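# Two robots move office block to lab bench via window

## Task

r1 begins in the office and r2 in the corridor that links the office and the lab. Move the wooden block from the office bench onto the lab bench. The office door is locked, so the open service window between office and corridor is the way through. The lab door can be pushed open only while someone keeps the release button on the office wall pressed. The lab door must be closed when everything is finished. At the end, release the block and move the robots away from it. Neither robot may fall over or be left leaning; either of those means failure. Anything that stays in place only because a robot is holding it is not counted as finished.

## Robot and tools

ROBOTS. r1 and r2 are identical Hello Robot Stretch 4 units, each about 1.6 m tall. Each has an omni-wheel base whose rim lies within 0.23 m of the base origin, a mast carrying a lift, a telescoping arm that reaches forward, a wrist with yaw, pitch and roll joints, a two-finger gripper, and four cameras: <name>_head_camera, <name>_head_left_camera, <name>_head_right_camera and <name>_wrist_camera. Likely plan: r1 passes the block out through the service window to r2, and r1 keeps the wall button pressed while r2 pushes the lab door open. Afterwards r2 places the block and closes the door.

FRAMES. Each robot reports in its own base frame: origin on the floor below the base centre, x forward, y left, z up. hand_pose is given in this frame and marks a point between the open fingertips; with all wrist joints at 0 its axes line up with the base axes. The printed hand position may be slightly wrong. The odometry frame is the base frame as it was when the scene began. base_odometry counts wheel turns only, so wheel slip shows up as travel. Its heading runs from -3.142 to 3.142, with positive meaning left. The two robots share no frame; to tell where one is relative to the other, use images, lidar_m and wrist_depth_mm.

execute_actions. Argument "actions" is a list holding one action, or nothing (an empty list only returns state and images). The action is an object with keys "r1" and/or "r2". Per robot you may give:
- "base" with exactly one relative move, measured from where the base last reported itself: translate_m (metres, forward positive, -2 to 2), strafe_m (metres, sideways, left positive, -2 to 2), or rotate_rad (radians, counter-clockwise seen from above positive, -3.2 to 3.2). The base never turns during a translate or strafe.
- "joints": absolute targets by name. lift_m 0 to 1.2 m. arm_m 0 to 0.55 m of extension. wrist_yaw_rad -1.134 to 4.276 (0 straight ahead, positive left, 3.14 stowed; past 3.4 the arm may block it). wrist_pitch_rad -1.117 to 4.259 (0 level, 1.57 pointing down). wrist_roll_rad -1.117 to 4.259 (0 puts both fingers level; positive turns clockwise as seen from behind the gripper). gripper_m -0.038 to 0.141 m, the fingertip gap; negative values squeeze the tips together. Done tolerances: ±0.004 for lift, arm and gripper; ±0.02 for yaw and roll; ±0.05 for pitch.
- "pace": "slow", "default", "fast" or "max" (base up to 0.1/0.3/0.4/0.6 m/s and 1/2/3/4 rad/s; lower when the lift is above 0.2 m).
- "contact_limits": {"arm_m": 0 to 0.75}, how hard the arm may press before stopping; 0.5 if omitted.
- "end_of_arm": "enable_torque" on its own, to revive wrist or gripper motors that shut off.
Everything in one action starts together. No action runs past 15 s. A joint target outside its range is clipped and reported; any other bad value or unknown key rejects the whole call, and nothing moves. A robot or part left out of an action may keep pushing toward an earlier target. Optional "cameras": list of camera names, or ["all"]/null for all, [] for none. To unfold the wrist at the start, send lift_m 0.4 together with wrist_yaw_rad 0.

OTHER TOOLS. wait: seconds 0 to 10; nothing new is commanded and it returns state and images. zoom_image: camera name and region [x0, y0, x1, y1] in pixels from the top-left corner, at most 504 by 504, taken from the latest full image. read_manual: section "licences", text only. finished_scene: the current scene number; it closes the scene for good, so the goal must already hold.

RESULTS. base_status and joint_status tell how each motion ended: "done" (for the base this means the wheels turned as ordered, even if they slipped), "off_target" (resting away from the target, maybe still pushing), "contact_stop_at_<key>" (hit something; the part goes slack), "limit_stop_at_<name>" (a built-in limit; "tilt" means leaning over 6 degrees, "own_body" means self-collision), "time_out", "torque_fault" (a wrist motor went limp; send enable_torque). on_its_own lists what happened without a command; "held at" there is the target being held. lidar_m: 12 distances in metres, 30-degree sectors, first straight ahead and going counter-clockwise (4th left, 7th behind, 10th right); "-" means nothing seen or closer than 0.25 m; it sees table tops but can miss glass and thin legs. wrist_depth_mm: 7 by 7 grid of depths, 100 to 2000 mm, from the top left. base_tilt in degrees (forward and right positive, with a fixed offset up to 1.5). turned_by_wheels versus turned_by_imu differing by over 0.1 rad means a hit or slip. motor_effort: percent of maximum, peak in brackets; wheel values positive means turning right. After a stop in one call, the remaining calls of that reply are skipped.

GRIPPING. Close to a gripper_m below the object's width; squeezing harder draws it toward the wrist. Neither the reading nor "done" proves a hold; look for a clear gripper effort change. Fingertips pressed on a surface can jam; lift them.

AVOID. Robots pressing on each other: once bases touch, any further drive presses hard and can end the run, and nothing reports such contact. Commanded distances can differ by about 3 cm per metre between robots. Driving or turning with over 1 kg held and arm_m above 0.2, especially fast, risks tipping, as do strong pushes with a high gripper. Raised-and-rolled wrist poses (pitch below -0.2 with roll below -0.4 or above 4) can collide with the body. Also avoid drops, slams, hard shoves, wrist torque faults and leaving anything held. Loose objects may occasionally get nudged. The simulation runs while you think, holding the last command.

Each tool is called after "Call:" as name([rows], argument=value, ...), one row to a line, values as JSON.

## Session

Call:
execute_actions(actions=[])

Scene clock: 0.00 s.
r1.base_odometry: x=+0.000 y=+0.000 heading=+0.000 (m, m, rad; r1's odometry frame)
r1.turned_by_wheels: +0.000 (rad since the last result)
r1.turned_by_imu: +0.000 (rad since the last result)
r1.base_tilt: forward=+0.4 right=+0.4 (deg)
r1.lidar_m: 0.87 1.09 2.18 1.91 1.19 1.22 1.57 1.23 1.04 1.07 0.97 0.88
r1.base_status: not commanded
r1.joint_positions: lift_m=+0.233 arm_m=-0.001 wrist_yaw_rad=+3.174 wrist_pitch_rad=-0.010 wrist_roll_rad=+0.008 gripper_m=+0.057
r1.joint_status: not commanded
r1.motor_effort: lift_m=+19 arm_m=-1 wrist_yaw_rad=+0 wrist_pitch_rad=-7 wrist_roll_rad=+0 gripper_m=-3 wheel_0=+0 wheel_1=-1 wheel_2=+0 (%)
r1.hand_pose: x=-0.1213 y=+0.0779 z=+0.4141 quat_wxyz=(-0.016, +0.005, +0.004, +1.000) (m; r1's base frame)
r1.wrist_depth_mm: - - 135 - - - - / - - 135 - - - - / - 111 137 - - - - / 144 141 251 - - - - / 208 1499 1756 - - - - / 209 1281 1138 171 199 1397 1430 / 211 866 976 - 1008 891 960
r2.base_odometry: x=+0.000 y=+0.000 heading=+0.000 (m, m, rad; r2's odometry frame)
r2.turned_by_wheels: +0.000 (rad since the last result)
r2.turned_by_imu: +0.000 (rad since the last result)
r2.base_tilt: forward=+0.6 right=-0.7 (deg)
r2.lidar_m: 1.00 1.01 0.85 0.75 0.76 0.69 0.62 0.71 0.93 1.68 1.32 1.08
r2.base_status: not commanded
r2.joint_positions: lift_m=+0.213 arm_m=-0.001 wrist_yaw_rad=+3.061 wrist_pitch_rad=-0.011 wrist_roll_rad=-0.011 gripper_m=+0.057
r2.joint_status: not commanded
r2.motor_effort: lift_m=+19 arm_m=+0 wrist_yaw_rad=+0 wrist_pitch_rad=-5 wrist_roll_rad=+0 gripper_m=-5 wheel_0=+0 wheel_1=-1 wheel_2=+0 (%)
r2.hand_pose: x=-0.1101 y=+0.1105 z=+0.3943 quat_wxyz=(+0.041, +0.006, -0.006, +0.999) (m; r2's base frame)
r2.wrist_depth_mm: - 147 878 831 866 878 854 / - 146 854 831 854 891 854 / - 132 216 820 842 891 866 / 112 145 266 809 831 878 866 / 144 809 854 809 854 878 854 / 788 820 831 798 820 878 854 / 788 798 820 778 809 878 842
pictures: r1_head_camera, r1_head_left_camera, r1_head_right_camera, r1_wrist_camera, r2_head_camera, r2_head_left_camera, r2_head_right_camera, r2_wrist_camera
Images, in order (width x height): r1_head_camera 420x560, r1_head_left_camera 420x672, r1_head_right_camera 420x672, r1_wrist_camera 616x392, r2_head_camera 420x560, r2_head_left_camera 420x672, r2_head_right_camera 420x672, r2_wrist_camera 616x392.

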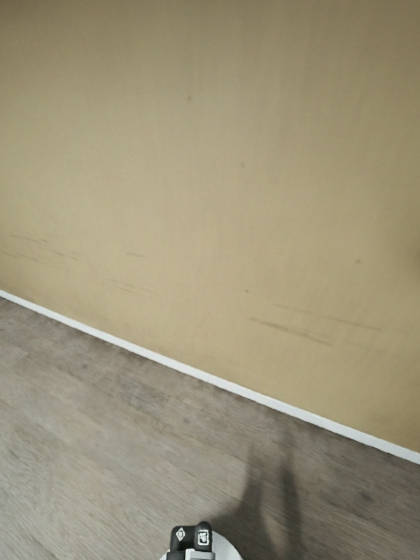

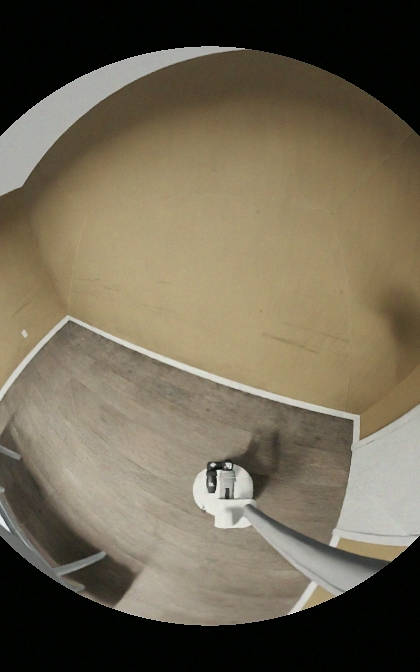

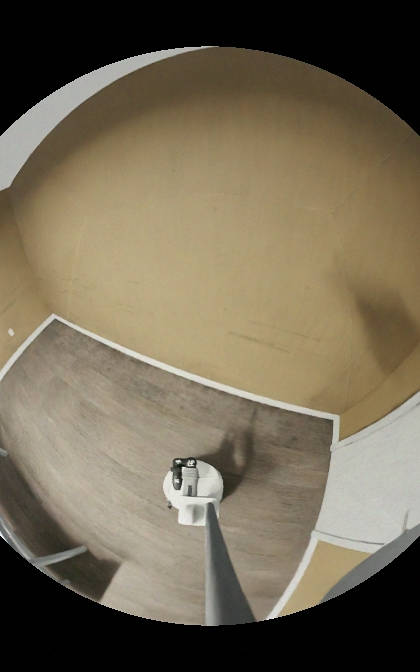

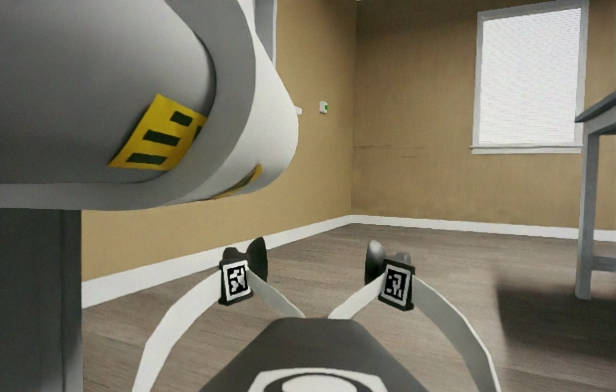

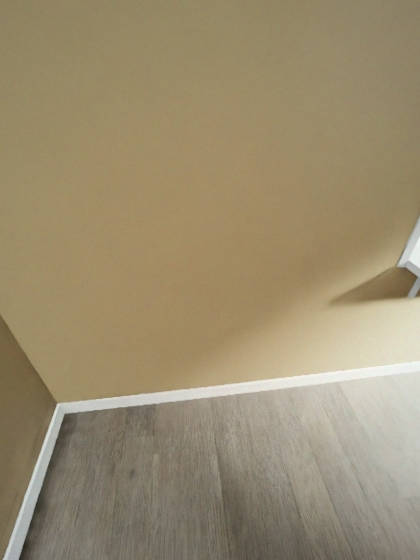

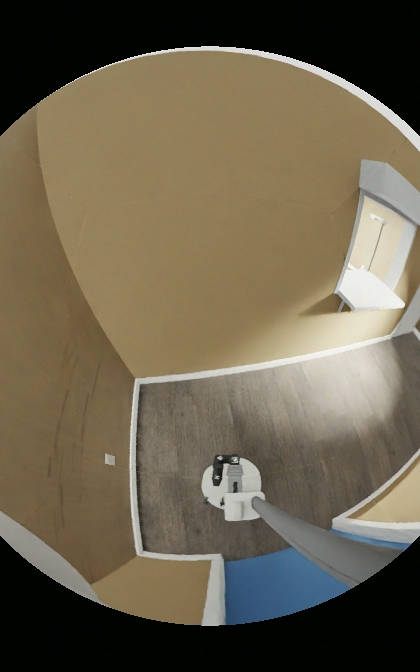

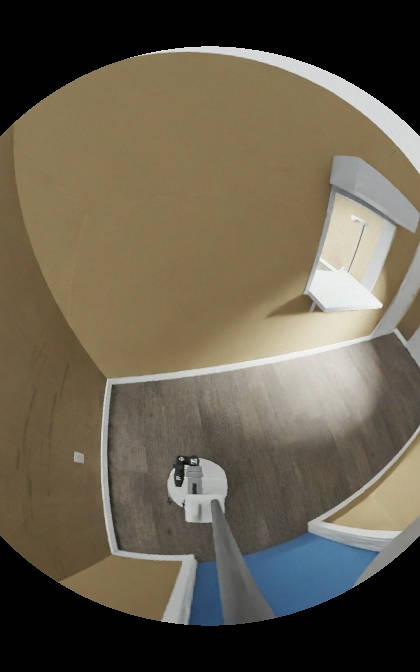

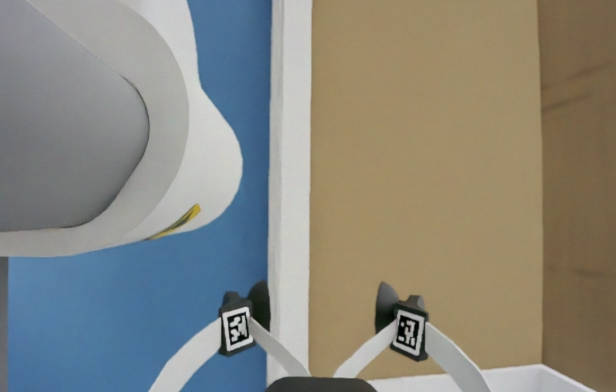

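Call:
execute_actions([
  {"r1":{"base":{"rotate_rad":2.4},"joints":{"lift_m":0.9,"wrist_yaw_rad":0,"gripper_m":0.14}},"r2":{"base":{"rotate_rad":-0.6},"joints":{"lift_m":0.9,"wrist_yaw_rad":0,"gripper_m":0.14}}},
], cameras=["r1_head_camera","r1_head_left_camera","r1_wrist_camera","r2_head_camera","r2_head_left_camera"])

Scene clock: 13.57 s.
r1.base_odometry: x=+0.000 y=+0.000 heading=+2.400 (m, m, rad; r1's odometry frame)
r1.turned_by_wheels: +2.400 (rad since the last result)
r1.turned_by_imu: +2.442 (rad since the last result)
r1.base_tilt: forward=+0.4 right=+0.3 (deg)
r1.lidar_m: 1.17 2.86 1.37 1.04 1.05 1.13 0.89 0.88 0.95 1.52 3.17 1.36
r1.base_status: done
r1.joint_positions: lift_m=+0.900 arm_m=-0.001 wrist_yaw_rad=+0.001 wrist_pitch_rad=-0.010 wrist_roll_rad=+0.008 gripper_m=+0.140
r1.joint_status: all done
r1.motor_effort: lift_m=+24(29) arm_m=-1(1) wrist_yaw_rad=-3(7) wrist_pitch_rad=-9(7) wrist_roll_rad=-1(0) gripper_m=+2(0) wheel_0=-3(8) wheel_1=-3(8) wheel_2=-2(8) (%)
r1.hand_pose: x=+0.4584 y=-0.0873 z=+1.0808 quat_wxyz=(+1.000, +0.004, -0.005, +0.000) (m; r1's base frame)
r1.wrist_depth_mm: - - - - - - - / - - - - - - - / - - - - - - - / - - - - - - - / - - - - 1921 1921 - / - - - 160 1118 1255 - / - - - - - - -
r2.base_odometry: x=+0.000 y=+0.000 heading=-0.599 (m, m, rad; r2's odometry frame)
r2.turned_by_wheels: -0.599 (rad since the last result)
r2.turned_by_imu: -0.587 (rad since the last result)
r2.base_tilt: forward=+0.6 right=-0.7 (deg)
r2.lidar_m: 1.12 0.98 1.00 0.87 0.73 0.75 0.72 0.66 0.71 0.86 1.39 1.46
r2.base_status: done
r2.joint_positions: lift_m=+0.900 arm_m=-0.001 wrist_yaw_rad=+0.000 wrist_pitch_rad=-0.011 wrist_roll_rad=-0.011 gripper_m=+0.140
r2.joint_status: all done
r2.motor_effort: lift_m=+23(23) arm_m=+0(0) wrist_yaw_rad=-1(8) wrist_pitch_rad=-6(8) wrist_roll_rad=-1(0) gripper_m=+1(1) wheel_0=+3(8) wheel_1=+5(13) wheel_2=+4(12) (%)
r2.hand_pose: x=+0.4589 y=-0.0873 z=+1.0812 quat_wxyz=(+1.000, -0.005, -0.006, +0.000) (m; r2's base frame)
r2.wrist_depth_mm: 778 878 1025 1182 1255 1576 - / 768 878 1008 1229 1863 1863 - / 759 878 1025 1255 - 1983 - / 778 866 1008 1205 - - - / 768 878 991 1205 - 1983 - / 759 831 991 1205 1430 213 - / 750 831 976 166 1464 1756 -
pictures: r1_head_camera, r1_head_left_camera, r1_wrist_camera, r2_head_camera, r2_head_left_camera
Images, in order (width x height): r1_head_camera 420x560, r1_head_left_camera 420x672, r1_wrist_camera 616x392, r2_head_camera 420x560, r2_head_left_camera 420x672.

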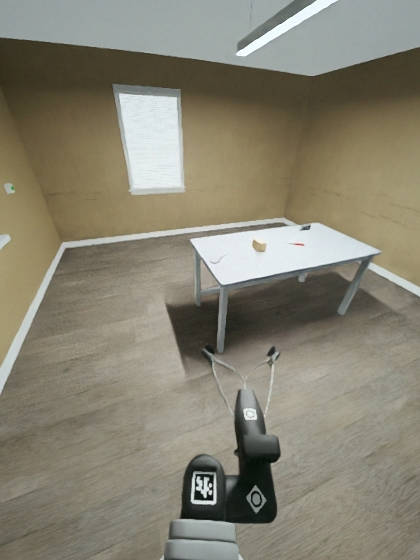

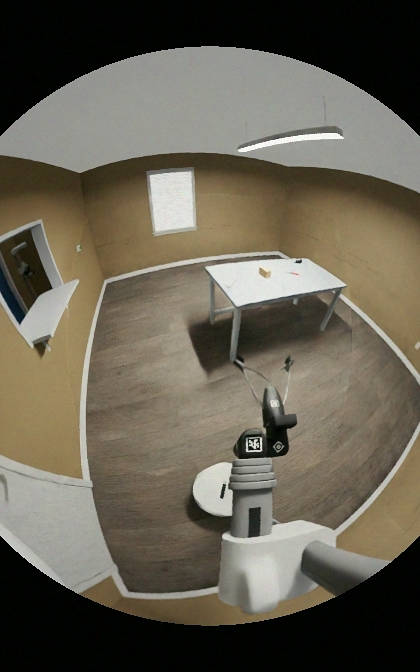

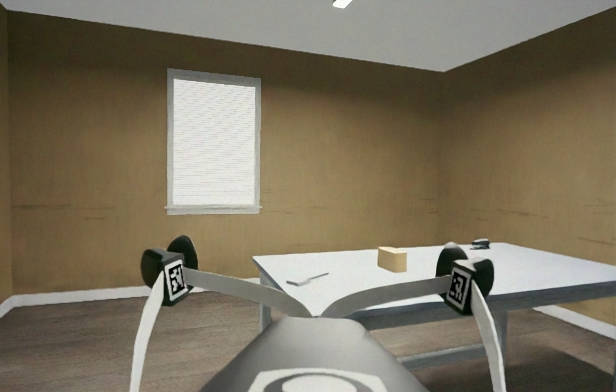

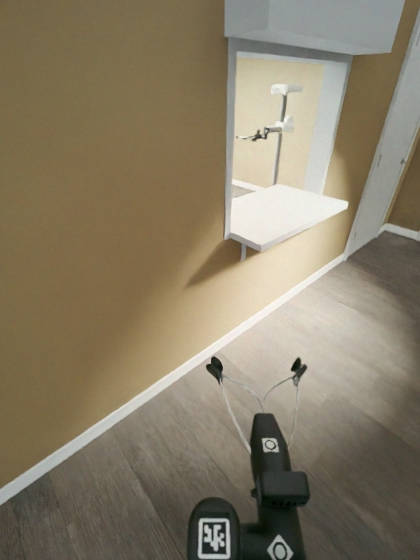

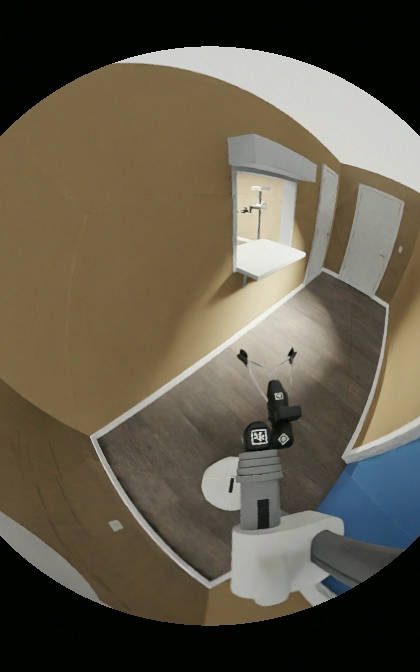

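Call:
execute_actions([
  {"r1":{"base":{"strafe_m":-0.2},"joints":{"lift_m":0.7}},"r2":{"base":{"rotate_rad":0.75}}},
], cameras=[])

Call:
execute_actions([
  {"r1":{"base":{"translate_m":0.7}},"r2":{"base":{"strafe_m":-1.0}}},
], cameras=["r1_head_camera","r1_wrist_camera","r2_head_camera"])

Scene clock: 30.27 s.
r1.base_odometry: x=+0.135 y=+0.147 heading=+2.399 (m, m, rad; r1's odometry frame)
r1.turned_by_wheels: +0.000 (rad since the last result)
r1.turned_by_imu: +0.000 (rad since the last result)
r1.base_tilt: forward=+0.4 right=+0.4 (deg)
r1.lidar_m: 1.19 3.24 1.59 1.21 1.23 1.04 0.82 0.80 0.90 1.40 2.96 1.45
r1.base_status: done
r1.joint_positions: lift_m=+0.700 arm_m=-0.001 wrist_yaw_rad=+0.000 wrist_pitch_rad=-0.010 wrist_roll_rad=+0.008 gripper_m=+0.140
r1.joint_status: all done
r1.motor_effort: lift_m=+15(25) arm_m=-1(1) wrist_yaw_rad=-2(3) wrist_pitch_rad=-8(10) wrist_roll_rad=+0(0) gripper_m=+0(1) wheel_0=+1(13) wheel_1=-2(12) wheel_2=+0(2) (%)
r1.hand_pose: x=+0.4584 y=-0.0873 z=+0.8815 quat_wxyz=(+1.000, +0.004, -0.005, +0.000) (m; r1's base frame)
r1.wrist_depth_mm: - - - - - - - / - - - - - - - / - - - - - - - / - - - - - - - / - - 1160 1205 1255 1336 - / - - - 159 - - - / 1808 1863 1808 - - 1808 1863
r2.base_odometry: x=+0.000 y=+0.000 heading=+0.150 (m, m, rad; r2's odometry frame)
r2.turned_by_wheels: +0.749 (rad since the last result)
r2.turned_by_imu: +0.737 (rad since the last result)
r2.base_tilt: forward=+0.7 right=-0.7 (deg)
r2.lidar_m: 0.98 1.06 0.78 0.74 0.80 0.61 0.66 0.71 1.00 2.72 1.29 1.04
r2.base_status: done
r2.joint_positions: lift_m=+0.900 arm_m=-0.001 wrist_yaw_rad=+0.000 wrist_pitch_rad=-0.011 wrist_roll_rad=-0.011 gripper_m=+0.140
r2.joint_status: not commanded
r2.motor_effort: lift_m=+22(23) arm_m=+0(0) wrist_yaw_rad=-1(2) wrist_pitch_rad=-5(5) wrist_roll_rad=-1(0) gripper_m=-1(1) wheel_0=-3(6) wheel_1=-6(11) wheel_2=-5(11) (%)
r2.hand_pose: x=+0.4589 y=-0.0874 z=+1.0812 quat_wxyz=(+1.000, -0.005, -0.006, +0.000) (m; r2's base frame)
r2.wrist_depth_mm: 831 842 831 798 798 788 788 / 854 831 820 809 798 788 778 / 842 831 809 809 788 798 788 / 831 831 820 809 788 788 778 / 842 820 809 798 788 788 778 / 831 820 798 798 788 213 778 / 831 809 798 166 798 768 768
pictures: none
No camera images: the call's "cameras" was empty. Leave "cameras" out to get every camera's image.

Scene clock: 34.93 s.
r1.base_odometry: x=-0.381 y=+0.620 heading=+2.400 (m, m, rad; r1's odometry frame)
r1.turned_by_wheels: +0.001 (rad since the last result)
r1.turned_by_imu: -0.003 (rad since the last result)
r1.base_tilt: forward=+0.4 right=+0.4 (deg)
r1.lidar_m: 0.47 0.51 1.69 1.41 1.50 1.66 1.47 1.45 1.63 2.48 1.38 0.64
r1.base_status: done
r1.joint_positions: lift_m=+0.700 arm_m=-0.001 wrist_yaw_rad=+0.000 wrist_pitch_rad=-0.010 wrist_roll_rad=+0.008 gripper_m=+0.140
r1.joint_status: not commanded
r1.motor_effort: lift_m=+16(16) arm_m=-1(1) wrist_yaw_rad=-2(0) wrist_pitch_rad=-6(6) wrist_roll_rad=+0(0) gripper_m=-1(1) wheel_0=+2(11) wheel_1=+3(14) wheel_2=+1(10) (%)
r1.hand_pose: x=+0.4584 y=-0.0873 z=+0.8814 quat_wxyz=(+1.000, +0.004, -0.005, +0.000) (m; r1's base frame)
r1.wrist_depth_mm: - - - - - - - / - - - - - - - / - - - - - - - / - - - - - - - / - 931 831 842 759 891 904 / - 430 433 160 415 449 544 / 345 329 349 - 413 496 1756
r2.base_odometry: x=+0.149 y=-0.989 heading=+0.150 (m, m, rad; r2's odometry frame)
r2.turned_by_wheels: +0.000 (rad since the last result)
r2.turned_by_imu: +0.000 (rad since the last result)
r2.base_tilt: forward=+0.7 right=-0.7 (deg)
r2.lidar_m: 0.75 1.02 1.41 1.74 1.05 0.66 0.65 0.66 0.94 2.75 1.07 0.76
r2.base_status: done
r2.joint_positions: lift_m=+0.900 arm_m=-0.001 wrist_yaw_rad=+0.000 wrist_pitch_rad=-0.011 wrist_roll_rad=-0.011 gripper_m=+0.140
r2.joint_status: not commanded
r2.motor_effort: lift_m=+21(22) arm_m=+0(0) wrist_yaw_rad=-1(1) wrist_pitch_rad=-6(8) wrist_roll_rad=-1(1) gripper_m=+0(2) wheel_0=+1(10) wheel_1=-5(13) wheel_2=+0(3) (%)
r2.hand_pose: x=+0.4589 y=-0.0874 z=+1.0813 quat_wxyz=(+1.000, -0.005, -0.006, +0.000) (m; r2's base frame)
r2.wrist_depth_mm: 842 820 809 - - - - / 831 820 809 - - - - / 831 809 798 - - - - / 820 809 809 - - - - / 820 809 798 - - - - / 820 798 788 778 854 212 854 / 809 809 798 166 549 535 559
pictures: r1_head_camera, r1_wrist_camera, r2_head_camera
Images, in order (width x height): r1_head_camera 420x560, r1_wrist_camera 616x392, r2_head_camera 420x560.

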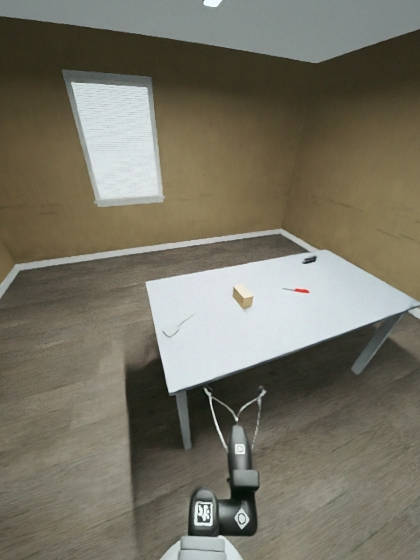

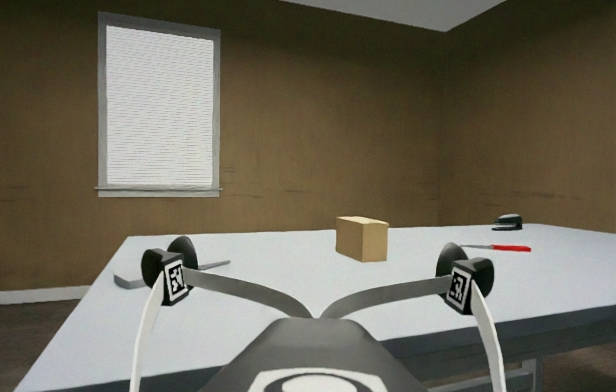

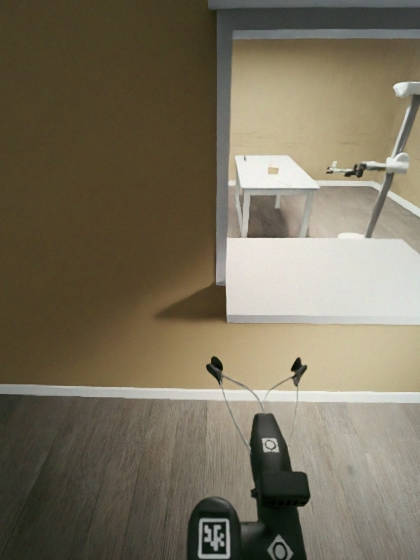

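Call:
execute_actions([
  {"r1":{"base":{"strafe_m":-0.1},"joints":{"lift_m":0.66,"arm_m":0.3}},"r2":{"base":{"strafe_m":-0.25}}},
], cameras=["r1_head_camera","r1_wrist_camera"])

Scene clock: 42.97 s.
r1.base_odometry: x=-0.313 y=+0.694 heading=+2.400 (m, m, rad; r1's odometry frame)
r1.turned_by_wheels: +0.000 (rad since the last result)
r1.turned_by_imu: +0.000 (rad since the last result)
r1.base_tilt: forward=+0.4 right=+0.3 (deg)
r1.lidar_m: 0.53 0.49 1.80 1.53 1.63 1.78 1.44 1.42 1.55 2.38 1.43 0.68
r1.base_status: done
r1.joint_positions: lift_m=+0.660 arm_m=+0.299 wrist_yaw_rad=+0.000 wrist_pitch_rad=-0.010 wrist_roll_rad=+0.008 gripper_m=+0.140
r1.joint_status: all done
r1.motor_effort: lift_m=+16(18) arm_m=+6(5) wrist_yaw_rad=-1(0) wrist_pitch_rad=-8(8) wrist_roll_rad=+0(0) gripper_m=+0(0) wheel_0=+0(11) wheel_1=-2(8) wheel_2=+0(0) (%)
r1.hand_pose: x=+0.7583 y=-0.0874 z=+0.8415 quat_wxyz=(+1.000, +0.004, -0.005, +0.000) (m; r1's base frame)
r1.wrist_depth_mm: - - - - - - - / - - - - - - - / - - - - - - - / - - - - - - - / 591 597 621 466 647 621 683 / 343 324 327 159 312 317 375 / 245 246 265 - 272 243 258
r2.base_odometry: x=+0.186 y=-1.236 heading=+0.149 (m, m, rad; r2's odometry frame)
r2.turned_by_wheels: +0.000 (rad since the last result)
r2.turned_by_imu: +0.001 (rad since the last result)
r2.base_tilt: forward=+0.6 right=-0.7 (deg)
r2.lidar_m: 0.75 1.01 1.44 1.99 1.03 0.68 0.63 0.66 0.96 2.69 1.39 0.79
r2.base_status: done
r2.joint_positions: lift_m=+0.900 arm_m=-0.001 wrist_yaw_rad=+0.000 wrist_pitch_rad=-0.011 wrist_roll_rad=-0.011 gripper_m=+0.140
r2.joint_status: not commanded
r2.motor_effort: lift_m=+21(21) arm_m=+0(0) wrist_yaw_rad=-1(1) wrist_pitch_rad=-7(5) wrist_roll_rad=+1(0) gripper_m=+2(1) wheel_0=+2(9) wheel_1=-5(14) wheel_2=+0(1) (%)
r2.hand_pose: x=+0.4589 y=-0.0874 z=+1.0813 quat_wxyz=(+1.000, -0.005, -0.006, +0.000) (m; r2's base frame)
r2.wrist_depth_mm: 842 809 - - - - - / 820 809 - - - - - / 820 809 - - - - - / 809 809 - - - - - / 820 798 - - - - - / 798 798 768 854 878 214 842 / 809 621 554 166 535 535 564
pictures: r1_head_camera, r1_wrist_camera
Images, in order (width x height): r1_head_camera 420x560, r1_wrist_camera 616x392.

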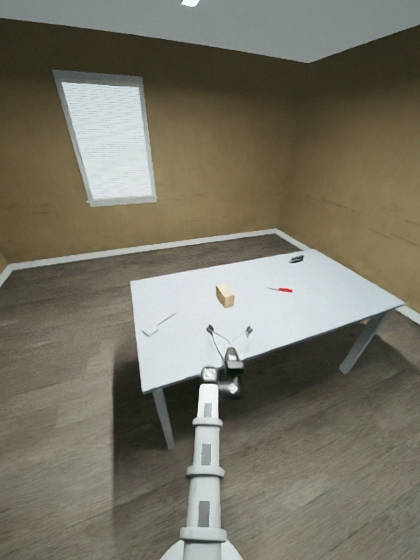

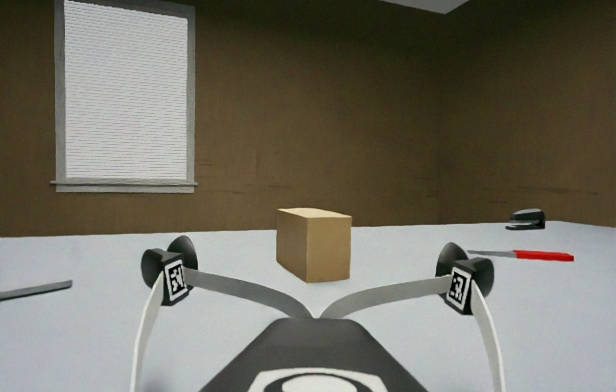

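Need ~0.26 more.

Call:
execute_actions([
  {"r1":{"base":{"translate_m":0.05},"joints":{"lift_m":0.64,"arm_m":0.52}}},
], cameras=["r1_wrist_camera"])

Call:
execute_actions([
  {"r1":{"joints":{"gripper_m":0.02}}},
], cameras=[])

Call:
execute_actions([
  {"r1":{"joints":{"lift_m":0.95}}},
], cameras=[])

Call:
execute_actions([
  {"r1":{"base":{"rotate_rad":1.25},"joints":{"arm_m":0.0}}},
], cameras=["r1_head_camera","r1_wrist_camera"])

Scene clock: 55.40 s.
r1.base_odometry: x=-0.350 y=+0.728 heading=+2.400 (m, m, rad; r1's odometry frame)
r1.turned_by_wheels: +0.000 (rad since the last result)
r1.turned_by_imu: +0.000 (rad since the last result)
r1.base_tilt: forward=+0.4 right=+0.4 (deg)
r1.lidar_m: 0.47 0.47 1.84 1.55 1.64 1.79 1.49 1.46 1.60 2.46 1.33 0.63
r1.base_status: done
r1.joint_positions: lift_m=+0.640 arm_m=+0.519 wrist_yaw_rad=+0.000 wrist_pitch_rad=-0.010 wrist_roll_rad=+0.008 gripper_m=+0.140
r1.joint_status: all done
r1.motor_effort: lift_m=+15(18) arm_m=+6(7) wrist_yaw_rad=+2(1) wrist_pitch_rad=-7(7) wrist_roll_rad=+0(0) gripper_m=+1(0) wheel_0=+1(5) wheel_1=+2(8) wheel_2=+1(9) (%)
r1.hand_pose: x=+0.9783 y=-0.0874 z=+0.8215 quat_wxyz=(+1.000, +0.004, -0.005, +0.000) (m; r1's base frame)
r1.wrist_depth_mm: - - - - - - - / - - - - - - - / - - - - - - - / - - - - - - - / 492 500 240 177 421 559 569 / 290 271 254 160 189 264 315 / 205 207 221 - 227 204 217
r2.base_odometry: x=+0.186 y=-1.236 heading=+0.149 (m, m, rad; r2's odometry frame)
r2.turned_by_wheels: +0.000 (rad since the last result)
r2.turned_by_imu: +0.001 (rad since the last result)
r2.base_tilt: forward=+0.6 right=-0.7 (deg)
r2.lidar_m: 0.76 1.04 1.43 2.00 1.04 0.66 0.64 0.68 0.98 2.66 1.40 0.77
r2.base_status: not commanded
r2.joint_positions: lift_m=+0.900 arm_m=-0.001 wrist_yaw_rad=+0.000 wrist_pitch_rad=-0.011 wrist_roll_rad=-0.011 gripper_m=+0.140
r2.joint_status: not commanded
r2.motor_effort: lift_m=+21(21) arm_m=+0(0) wrist_yaw_rad=+0(1) wrist_pitch_rad=-5(6) wrist_roll_rad=+1(0) gripper_m=+0(0) wheel_0=+2(2) wheel_1=-5(5) wheel_2=+0(0) (%)
r2.hand_pose: x=+0.4589 y=-0.0874 z=+1.0813 quat_wxyz=(+1.000, -0.005, -0.006, +0.000) (m; r2's base frame)
r2.wrist_depth_mm: 820 809 - - - - - / 820 809 - - - - - / 831 820 - - - - - / 831 809 - - - - - / 820 798 - - - - - / 809 798 768 854 866 212 854 / 798 627 554 166 539 530 559
pictures: r1_wrist_camera
Images, in order (width x height): r1_wrist_camera 616x392.

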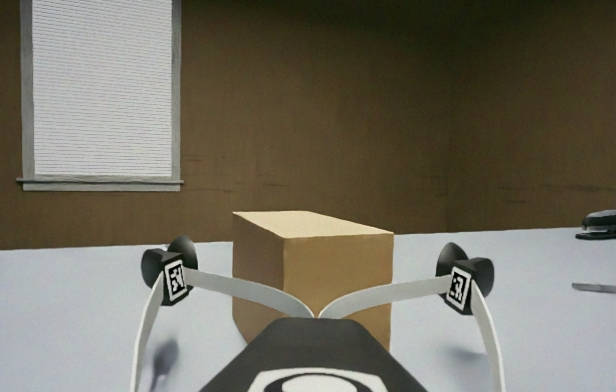

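Scene clock: 57.57 s.
r1.base_odometry: x=-0.350 y=+0.728 heading=+2.400 (m, m, rad; r1's odometry frame)
r1.turned_by_wheels: +0.000 (rad since the last result)
r1.turned_by_imu: +0.000 (rad since the last result)
r1.base_tilt: forward=+0.4 right=+0.3 (deg)
r1.lidar_m: 0.46 0.46 1.84 1.53 1.64 1.79 1.48 1.45 1.63 2.51 1.28 0.61
r1.base_status: not commanded
r1.joint_positions: lift_m=+0.640 arm_m=+0.519 wrist_yaw_rad=+0.000 wrist_pitch_rad=-0.010 wrist_roll_rad=+0.008 gripper_m=+0.020
r1.joint_status: all done
r1.motor_effort: lift_m=+15(15) arm_m=+6(6) wrist_yaw_rad=-1(1) wrist_pitch_rad=-6(7) wrist_roll_rad=-1(1) gripper_m=-15(16) wheel_0=+1(1) wheel_1=+2(2) wheel_2=+1(1) (%)
r1.hand_pose: x=+0.9784 y=-0.0873 z=+0.8215 quat_wxyz=(+1.000, +0.004, -0.005, +0.000) (m; r1's base frame)
r1.wrist_depth_mm: - - - - - - - / - - - - - - - / - - - - - - - / - - - - - - - / 496 504 512 168 186 559 569 / 289 271 254 165 174 266 314 / 204 196 221 - 214 215 216
r2.base_odometry: x=+0.186 y=-1.236 heading=+0.149 (m, m, rad; r2's odometry frame)
r2.turned_by_wheels: +0.000 (rad since the last result)
r2.turned_by_imu: +0.001 (rad since the last result)
r2.base_tilt: forward=+0.6 right=-0.7 (deg)
r2.lidar_m: 0.75 1.00 1.44 1.98 1.02 0.66 0.61 0.69 0.97 2.67 1.39 0.78
r2.base_status: not commanded
r2.joint_positions: lift_m=+0.900 arm_m=-0.001 wrist_yaw_rad=+0.000 wrist_pitch_rad=-0.011 wrist_roll_rad=-0.011 gripper_m=+0.140
r2.joint_status: not commanded
r2.motor_effort: lift_m=+21(21) arm_m=+0(0) wrist_yaw_rad=-1(1) wrist_pitch_rad=-5(5) wrist_roll_rad=+1(1) gripper_m=+0(3) wheel_0=+2(2) wheel_1=-6(5) wheel_2=+0(0) (%)
r2.hand_pose: x=+0.4589 y=-0.0874 z=+1.0813 quat_wxyz=(+1.000, -0.005, -0.006, +0.000) (m; r2's base frame)
r2.wrist_depth_mm: 820 820 - - - - - / 820 809 - - - - - / 820 809 - - - - - / 820 809 - - - - - / 809 798 - - - - - / 809 798 759 854 866 213 854 / 809 627 549 166 539 535 569
pictures: none
No camera images: the call's "cameras" was empty. Leave "cameras" out to get every camera's image.

Scene clock: 59.87 s.
r1.base_odometry: x=-0.350 y=+0.728 heading=+2.400 (m, m, rad; r1's odometry frame)
r1.turned_by_wheels: +0.000 (rad since the last result)
r1.turned_by_imu: +0.000 (rad since the last result)
r1.base_tilt: forward=+0.4 right=+0.4 (deg)
r1.lidar_m: 0.48 0.46 1.83 1.53 1.63 1.78 1.47 1.46 1.64 2.43 1.30 0.64
r1.base_status: not commanded
r1.joint_positions: lift_m=+0.950 arm_m=+0.519 wrist_yaw_rad=+0.000 wrist_pitch_rad=-0.007 wrist_roll_rad=+0.008 gripper_m=+0.020
r1.joint_status: all done
r1.motor_effort: lift_m=+25(24) arm_m=+6(6) wrist_yaw_rad=+1(4) wrist_pitch_rad=-16(16) wrist_roll_rad=+1(1) gripper_m=-18(18) wheel_0=+1(1) wheel_1=+2(2) wheel_2=+1(1) (%)
r1.hand_pose: x=+0.9784 y=-0.0873 z=+1.1298 quat_wxyz=(+1.000, +0.004, -0.003, +0.000) (m; r1's base frame)
r1.wrist_depth_mm: - - - - - - - / - - - - - - - / - - - - - - - / - - - - - - - / - - - 167 187 - - / - - 214 164 174 - - / - - - - - 842 842
r2.base_odometry: x=+0.186 y=-1.236 heading=+0.149 (m, m, rad; r2's odometry frame)
r2.turned_by_wheels: +0.000 (rad since the last result)
r2.turned_by_imu: +0.001 (rad since the last result)
r2.base_tilt: forward=+0.6 right=-0.7 (deg)
r2.lidar_m: 0.73 1.02 1.43 1.99 1.02 0.68 0.63 0.68 0.95 2.67 1.41 0.78
r2.base_status: not commanded
r2.joint_positions: lift_m=+0.900 arm_m=-0.001 wrist_yaw_rad=+0.000 wrist_pitch_rad=-0.011 wrist_roll_rad=-0.011 gripper_m=+0.140
r2.joint_status: not commanded
r2.motor_effort: lift_m=+21(21) arm_m=+0(0) wrist_yaw_rad=+0(2) wrist_pitch_rad=-6(7) wrist_roll_rad=+0(0) gripper_m=+3(2) wheel_0=+2(2) wheel_1=-5(5) wheel_2=+0(0) (%)
r2.hand_pose: x=+0.4589 y=-0.0874 z=+1.0813 quat_wxyz=(+1.000, -0.005, -0.006, +0.000) (m; r2's base frame)
r2.wrist_depth_mm: 831 809 - - - - - / 831 809 - - - - - / 820 820 - - - - - / 820 809 - - - - - / 820 809 - - - - - / 798 788 768 854 866 213 854 / 809 621 549 166 535 535 559
pictures: none
No camera images: the call's "cameras" was empty. Leave "cameras" out to get every camera's image.

Scene clock: 62.47 s.
r1.base_odometry: x=-0.350 y=+0.728 heading=-2.634 (m, m, rad; r1's odometry frame)
r1.turned_by_wheels: +1.249 (rad since the last result)
r1.turned_by_imu: +1.272 (rad since the last result)
r1.base_tilt: forward=+0.4 right=+0.4 (deg)
r1.lidar_m: 1.60 1.54 1.66 1.60 1.45 1.47 1.79 2.60 0.96 0.54 0.47 0.51
r1.base_status: done
r1.joint_positions: lift_m=+0.950 arm_m=+0.001 wrist_yaw_rad=+0.000 wrist_pitch_rad=-0.007 wrist_roll_rad=+0.008 gripper_m=+0.020
r1.joint_status: all done
r1.motor_effort: lift_m=+24(25) arm_m=-6(4) wrist_yaw_rad=-1(8) wrist_pitch_rad=-16(18) wrist_roll_rad=+0(0) gripper_m=-16(19) wheel_0=-3(8) wheel_1=-2(11) wheel_2=-3(9) (%)
r1.hand_pose: x=+0.4604 y=-0.0874 z=+1.1298 quat_wxyz=(+1.000, +0.004, -0.003, +0.000) (m; r1's base frame)
r1.wrist_depth_mm: 1255 1430 1661 1921 - - - / 1281 - - - - - - / 1281 - - - - - - / 1308 - - - - - - / 1308 1397 1499 167 187 - - / 1308 1430 214 164 174 - - / 1336 1464 1708 - - - -
r2.base_odometry: x=+0.186 y=-1.236 heading=+0.149 (m, m, rad; r2's odometry frame)
r2.turned_by_wheels: +0.000 (rad since the last result)
r2.turned_by_imu: +0.001 (rad since the last result)
r2.base_tilt: forward=+0.6 right=-0.7 (deg)
r2.lidar_m: 0.73 1.02 1.42 2.00 1.02 0.68 0.65 0.68 0.95 2.67 1.38 0.77
r2.base_status: not commanded
r2.joint_positions: lift_m=+0.900 arm_m=-0.001 wrist_yaw_rad=+0.000 wrist_pitch_rad=-0.011 wrist_roll_rad=-0.011 gripper_m=+0.140
r2.joint_status: not commanded
r2.motor_effort: lift_m=+21(21) arm_m=+0(0) wrist_yaw_rad=-1(1) wrist_pitch_rad=-6(6) wrist_roll_rad=+0(0) gripper_m=+3(2) wheel_0=+2(2) wheel_1=-5(5) wheel_2=+0(0) (%)
r2.hand_pose: x=+0.4589 y=-0.0874 z=+1.0813 quat_wxyz=(+1.000, -0.005, -0.006, +0.000) (m; r2's base frame)
r2.wrist_depth_mm: 831 820 - - - - - / 820 809 - - - - - / 831 809 - - - - - / 820 798 - - - - - / 820 798 - - - - - / 809 798 768 854 854 213 842 / 798 621 554 166 544 539 564
pictures: r1_head_camera, r1_wrist_camera
Images, in order (width x height): r1_head_camera 420x560, r1_wrist_camera 616x392.

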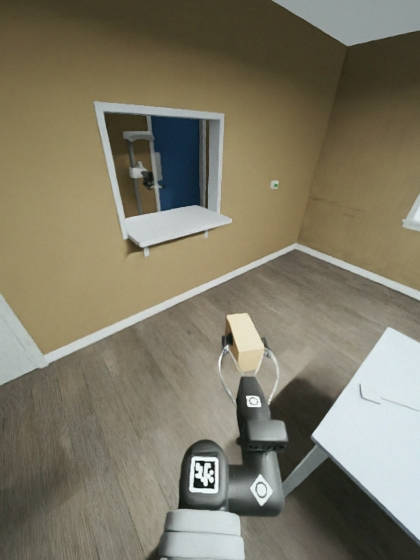

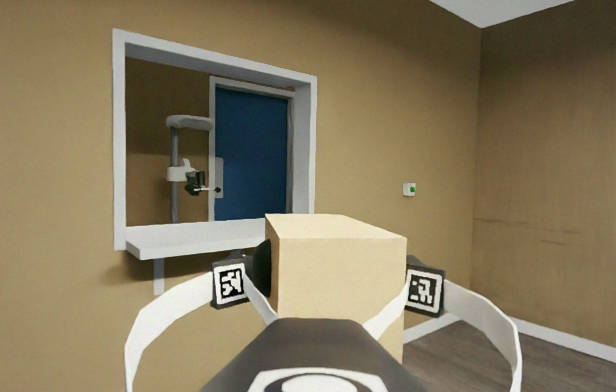

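Call:
execute_actions([
  {"r1":{"base":{"rotate_rad":0.4}}},
], cameras=[])

Call:
execute_actions([
  {"r1":{"base":{"translate_m":0.8}}},
], cameras=["r1_head_camera","r1_wrist_camera","r2_head_camera"])

Scene clock: 69.57 s.
r1.base_odometry: x=-0.350 y=+0.728 heading=-2.234 (m, m, rad; r1's odometry frame)
r1.turned_by_wheels: +0.399 (rad since the last result)
r1.turned_by_imu: +0.407 (rad since the last result)
r1.base_tilt: forward=+0.4 right=+0.4 (deg)
r1.lidar_m: 1.52 1.63 1.75 1.49 1.46 1.68 2.62 1.17 0.57 0.45 0.47 1.70
r1.base_status: done
r1.joint_positions: lift_m=+0.950 arm_m=+0.001 wrist_yaw_rad=+0.000 wrist_pitch_rad=-0.007 wrist_roll_rad=+0.008 gripper_m=+0.020
r1.joint_status: not commanded
r1.motor_effort: lift_m=+24(25) arm_m=-6(6) wrist_yaw_rad=-2(2) wrist_pitch_rad=-17(17) wrist_roll_rad=+0(0) gripper_m=-16(18) wheel_0=-4(10) wheel_1=-4(11) wheel_2=+0(7) (%)
r1.hand_pose: x=+0.4604 y=-0.0873 z=+1.1298 quat_wxyz=(+1.000, +0.004, -0.003, +0.000) (m; r1's base frame)
r1.wrist_depth_mm: 1255 1366 1464 1499 1618 1756 1863 / 1281 1397 1464 1618 - 1808 1921 / 1281 1366 1464 - - 1863 1983 / 1281 1366 1499 1537 - 1921 1921 / 1308 1397 1430 167 187 1863 1983 / 1336 1366 214 165 174 1756 1983 / 1308 1397 1499 - 1756 1863 -
r2.base_odometry: x=+0.186 y=-1.236 heading=+0.149 (m, m, rad; r2's odometry frame)
r2.turned_by_wheels: +0.000 (rad since the last result)
r2.turned_by_imu: +0.001 (rad since the last result)
r2.base_tilt: forward=+0.6 right=-0.7 (deg)
r2.lidar_m: 0.74 1.01 1.45 1.98 1.05 0.67 0.64 0.66 0.93 2.63 1.38 0.78
r2.base_status: not commanded
r2.joint_positions: lift_m=+0.900 arm_m=-0.001 wrist_yaw_rad=+0.000 wrist_pitch_rad=-0.011 wrist_roll_rad=-0.011 gripper_m=+0.140
r2.joint_status: not commanded
r2.motor_effort: lift_m=+21(21) arm_m=+0(0) wrist_yaw_rad=-1(0) wrist_pitch_rad=-4(7) wrist_roll_rad=+1(0) gripper_m=+1(2) wheel_0=+2(2) wheel_1=-5(5) wheel_2=+1(0) (%)
r2.hand_pose: x=+0.4589 y=-0.0874 z=+1.0813 quat_wxyz=(+1.000, -0.005, -0.006, +0.000) (m; r2's base frame)
r2.wrist_depth_mm: 820 809 - - - - - / 831 809 - - - - - / 798 809 - - - - - / 820 809 - - - - - / 820 798 - - - - - / 809 798 768 854 866 213 854 / 809 627 549 166 535 530 564
pictures: none
No camera images: the call's "cameras" was empty. Leave "cameras" out to get every camera's image.

Scene clock: 73.73 s.
r1.base_odometry: x=-0.843 y=+0.097 heading=-2.234 (m, m, rad; r1's odometry frame)
r1.turned_by_wheels: +0.000 (rad since the last result)
r1.turned_by_imu: -0.004 (rad since the last result)
r1.base_tilt: forward=+0.4 right=+0.3 (deg)
r1.lidar_m: 0.75 0.88 1.01 1.65 1.71 1.94 3.28 0.75 0.75 2.98 2.00 0.82
r1.base_status: done
r1.joint_positions: lift_m=+0.950 arm_m=+0.001 wrist_yaw_rad=+0.000 wrist_pitch_rad=-0.007 wrist_roll_rad=+0.008 gripper_m=+0.020
r1.joint_status: not commanded
r1.motor_effort: lift_m=+24(24) arm_m=-6(6) wrist_yaw_rad=-1(1) wrist_pitch_rad=-18(16) wrist_roll_rad=+0(1) gripper_m=-16(18) wheel_0=+3(4) wheel_1=+4(7) wheel_2=-1(12) (%)
r1.hand_pose: x=+0.4604 y=-0.0874 z=+1.1298 quat_wxyz=(+1.000, +0.004, -0.003, +0.000) (m; r1's base frame)
r1.wrist_depth_mm: 621 661 699 - - - 1205 / 621 661 699 - - - - / 627 661 707 - - - - / 627 668 723 - - - - / 640 676 707 168 187 - 1098 / 640 676 214 165 174 647 768 / 654 676 723 - 597 891 976
r2.base_odometry: x=+0.186 y=-1.236 heading=+0.149 (m, m, rad; r2's odometry frame)
r2.turned_by_wheels: +0.000 (rad since the last result)
r2.turned_by_imu: +0.001 (rad since the last result)
r2.base_tilt: forward=+0.6 right=-0.7 (deg)
r2.lidar_m: 0.73 1.03 1.44 1.99 1.05 0.68 0.64 0.69 0.95 2.70 1.40 0.77
r2.base_status: not commanded
r2.joint_positions: lift_m=+0.900 arm_m=-0.001 wrist_yaw_rad=+0.000 wrist_pitch_rad=-0.011 wrist_roll_rad=-0.011 gripper_m=+0.140
r2.joint_status: not commanded
r2.motor_effort: lift_m=+21(21) arm_m=+0(0) wrist_yaw_rad=-1(1) wrist_pitch_rad=-6(9) wrist_roll_rad=+0(0) gripper_m=-1(3) wheel_0=+2(2) wheel_1=-5(5) wheel_2=+0(0) (%)
r2.hand_pose: x=+0.4589 y=-0.0874 z=+1.0813 quat_wxyz=(+1.000, -0.005, -0.006, +0.000) (m; r2's base frame)
r2.wrist_depth_mm: 831 809 - - - - - / 809 820 - - - - - / 820 809 - - - - - / 809 798 - - - - - / 820 798 - - - - - / 809 798 759 854 878 213 866 / 809 627 554 166 539 535 559
pictures: r1_head_camera, r1_wrist_camera, r2_head_camera
Images, in order (width x height): r1_head_camera 420x560, r1_wrist_camera 616x392, r2_head_camera 420x560.

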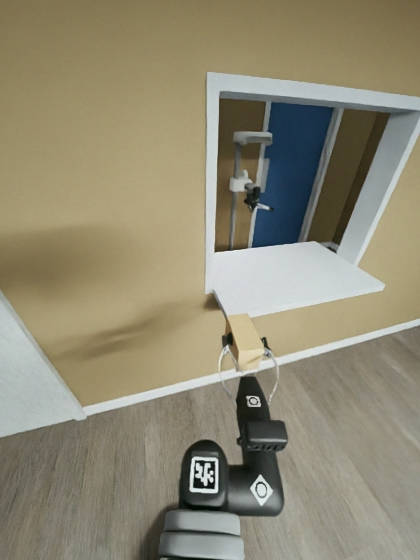

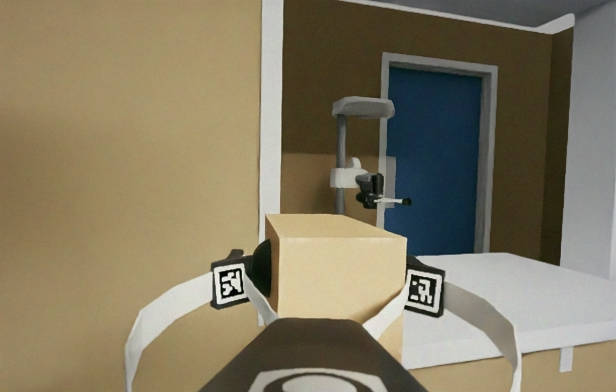

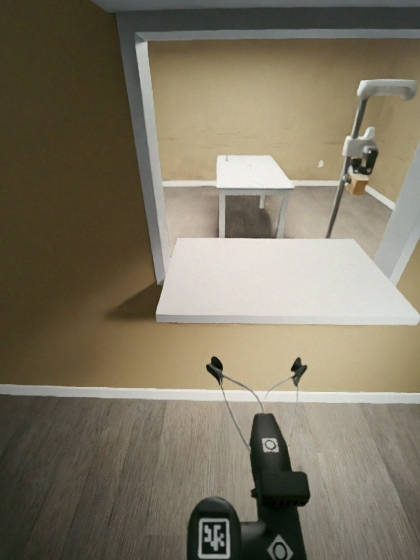

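Overturned (~0.35).

Call:
execute_actions([
  {"r1":{"base":{"rotate_rad":-0.35}}},
], cameras=[])

Call:
execute_actions([
  {"r1":{"base":{"strafe_m":-0.12},"joints":{"arm_m":0.5}}},
], cameras=["r1_head_camera","r1_wrist_camera","r2_head_camera","r2_wrist_camera"])

Scene clock: 84.73 s.
r1.base_odometry: x=-0.843 y=+0.097 heading=-2.583 (m, m, rad; r1's odometry frame)
r1.turned_by_wheels: -0.350 (rad since the last result)
r1.turned_by_imu: -0.356 (rad since the last result)
r1.base_tilt: forward=+0.4 right=+0.4 (deg)
r1.lidar_m: 0.72 0.73 0.89 1.09 1.71 1.72 2.18 3.37 0.73 0.84 2.98 1.14
r1.base_status: done
r1.joint_positions: lift_m=+0.950 arm_m=+0.001 wrist_yaw_rad=+0.000 wrist_pitch_rad=-0.007 wrist_roll_rad=+0.008 gripper_m=+0.020
r1.joint_status: not commanded
r1.motor_effort: lift_m=+24(24) arm_m=-6(6) wrist_yaw_rad=+1(1) wrist_pitch_rad=-17(16) wrist_roll_rad=+0(0) gripper_m=-16(14) wheel_0=+3(10) wheel_1=+4(7) wheel_2=+0(8) (%)
r1.hand_pose: x=+0.4604 y=-0.0875 z=+1.1298 quat_wxyz=(+1.000, +0.004, -0.003, +0.000) (m; r1's base frame)
r1.wrist_depth_mm: 640 - - 1366 1229 1430 1983 / 634 - - - 1308 1499 1983 / 640 - - - 1308 1464 - / 647 - - - 1308 1537 - / 654 - - 168 187 1576 - / 661 691 213 165 174 1397 - / 661 707 627 - 1308 1576 -
r2.base_odometry: x=+0.186 y=-1.236 heading=+0.149 (m, m, rad; r2's odometry frame)
r2.turned_by_wheels: +0.000 (rad since the last result)
r2.turned_by_imu: +0.001 (rad since the last result)
r2.base_tilt: forward=+0.6 right=-0.7 (deg)
r2.lidar_m: 0.74 1.03 1.43 1.99 1.05 0.67 0.64 0.68 0.97 2.66 1.41 0.78
r2.base_status: not commanded
r2.joint_positions: lift_m=+0.900 arm_m=-0.001 wrist_yaw_rad=+0.000 wrist_pitch_rad=-0.011 wrist_roll_rad=-0.011 gripper_m=+0.140
r2.joint_status: not commanded
r2.motor_effort: lift_m=+21(21) arm_m=+0(0) wrist_yaw_rad=-1(0) wrist_pitch_rad=-5(7) wrist_roll_rad=+0(0) gripper_m=+1(1) wheel_0=+2(2) wheel_1=-5(5) wheel_2=+0(0) (%)
r2.hand_pose: x=+0.4589 y=-0.0874 z=+1.0813 quat_wxyz=(+1.000, -0.005, -0.006, +0.000) (m; r2's base frame)
r2.wrist_depth_mm: 820 809 - - - - - / 831 809 - - - - - / 820 809 - - - - - / 809 809 - - - - - / 809 798 - - - - - / 809 798 759 854 854 214 854 / 809 621 554 166 535 535 559
pictures: none
No camera images: the call's "cameras" was empty. Leave "cameras" out to get every camera's image.

Scene clock: 87.27 s.
r1.base_odometry: x=-0.906 y=+0.199 heading=-2.583 (m, m, rad; r1's odometry frame)
r1.turned_by_wheels: +0.000 (rad since the last result)
r1.turned_by_imu: +0.000 (rad since the last result)
r1.base_tilt: forward=+0.4 right=+0.4 (deg)
r1.lidar_m: 0.82 0.76 0.98 1.21 1.80 1.83 2.29 1.52 0.63 0.79 2.87 1.28
r1.base_status: done
r1.joint_positions: lift_m=+0.950 arm_m=+0.499 wrist_yaw_rad=+0.000 wrist_pitch_rad=-0.007 wrist_roll_rad=+0.008 gripper_m=+0.020
r1.joint_status: all done
r1.motor_effort: lift_m=+24(24) arm_m=+6(7) wrist_yaw_rad=-1(3) wrist_pitch_rad=-16(16) wrist_roll_rad=+1(1) gripper_m=-18(19) wheel_0=+1(10) wheel_1=-1(12) wheel_2=+0(2) (%)
r1.hand_pose: x=+0.9584 y=-0.0874 z=+1.1298 quat_wxyz=(+1.000, +0.004, -0.003, +0.000) (m; r1's base frame)
r1.wrist_depth_mm: 1863 - - - 768 854 1118 / 1808 - - - 778 878 1182 / 1921 - - - 768 891 1182 / 1921 1576 - - 788 904 1205 / 1863 - - 168 187 917 1229 / 1808 661 214 165 174 640 1229 / 504 480 544 - 521 530 1281
r2.base_odometry: x=+0.186 y=-1.236 heading=+0.149 (m, m, rad; r2's odometry frame)
r2.turned_by_wheels: +0.000 (rad since the last result)
r2.turned_by_imu: +0.001 (rad since the last result)
r2.base_tilt: forward=+0.6 right=-0.6 (deg)
r2.lidar_m: 0.74 1.02 1.44 1.99 1.02 0.69 0.64 0.67 0.94 2.66 1.41 0.77
r2.base_status: not commanded
r2.joint_positions: lift_m=+0.900 arm_m=-0.001 wrist_yaw_rad=+0.000 wrist_pitch_rad=-0.011 wrist_roll_rad=-0.011 gripper_m=+0.140
r2.joint_status: not commanded
r2.motor_effort: lift_m=+21(21) arm_m=+0(0) wrist_yaw_rad=-1(0) wrist_pitch_rad=-7(6) wrist_roll_rad=+0(1) gripper_m=+0(0) wheel_0=+1(2) wheel_1=-5(5) wheel_2=+0(0) (%)
r2.hand_pose: x=+0.4589 y=-0.0874 z=+1.0813 quat_wxyz=(+1.000, -0.005, -0.006, +0.000) (m; r2's base frame)
r2.wrist_depth_mm: 809 809 - - - - - / 820 820 - - - - - / 820 798 - - - - - / 820 809 - - - - - / 809 820 - - - - - / 809 809 768 854 878 213 842 / 809 627 549 166 539 530 564
pictures: r1_head_camera, r1_wrist_camera, r2_head_camera, r2_wrist_camera
Images, in order (width x height): r1_head_camera 420x560, r1_wrist_camera 616x392, r2_head_camera 420x560, r2_wrist_camera 616x392.

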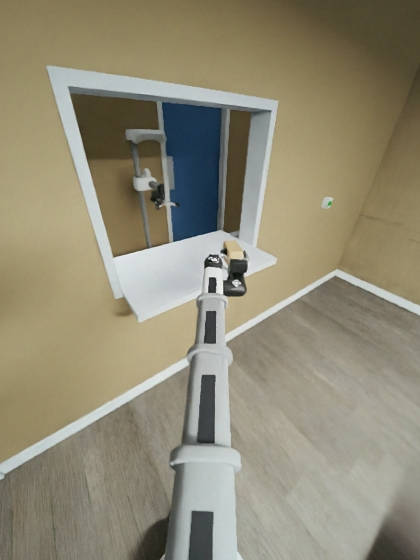

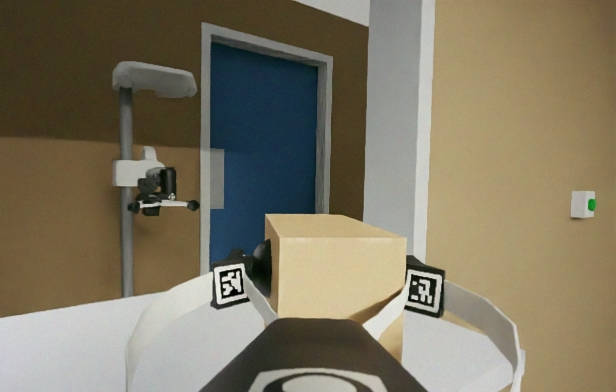

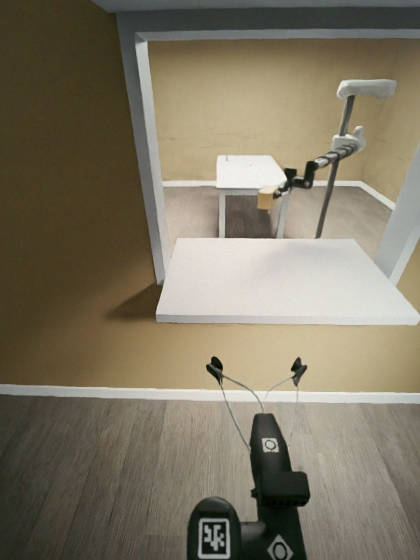

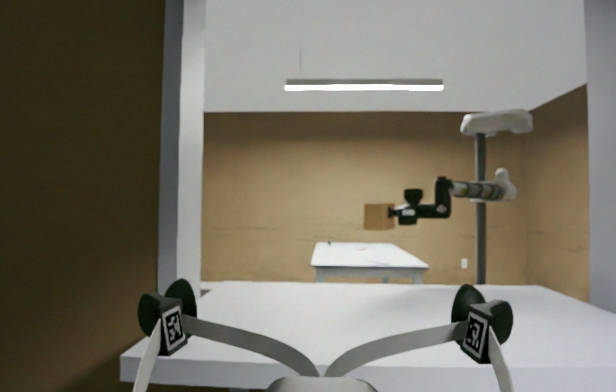

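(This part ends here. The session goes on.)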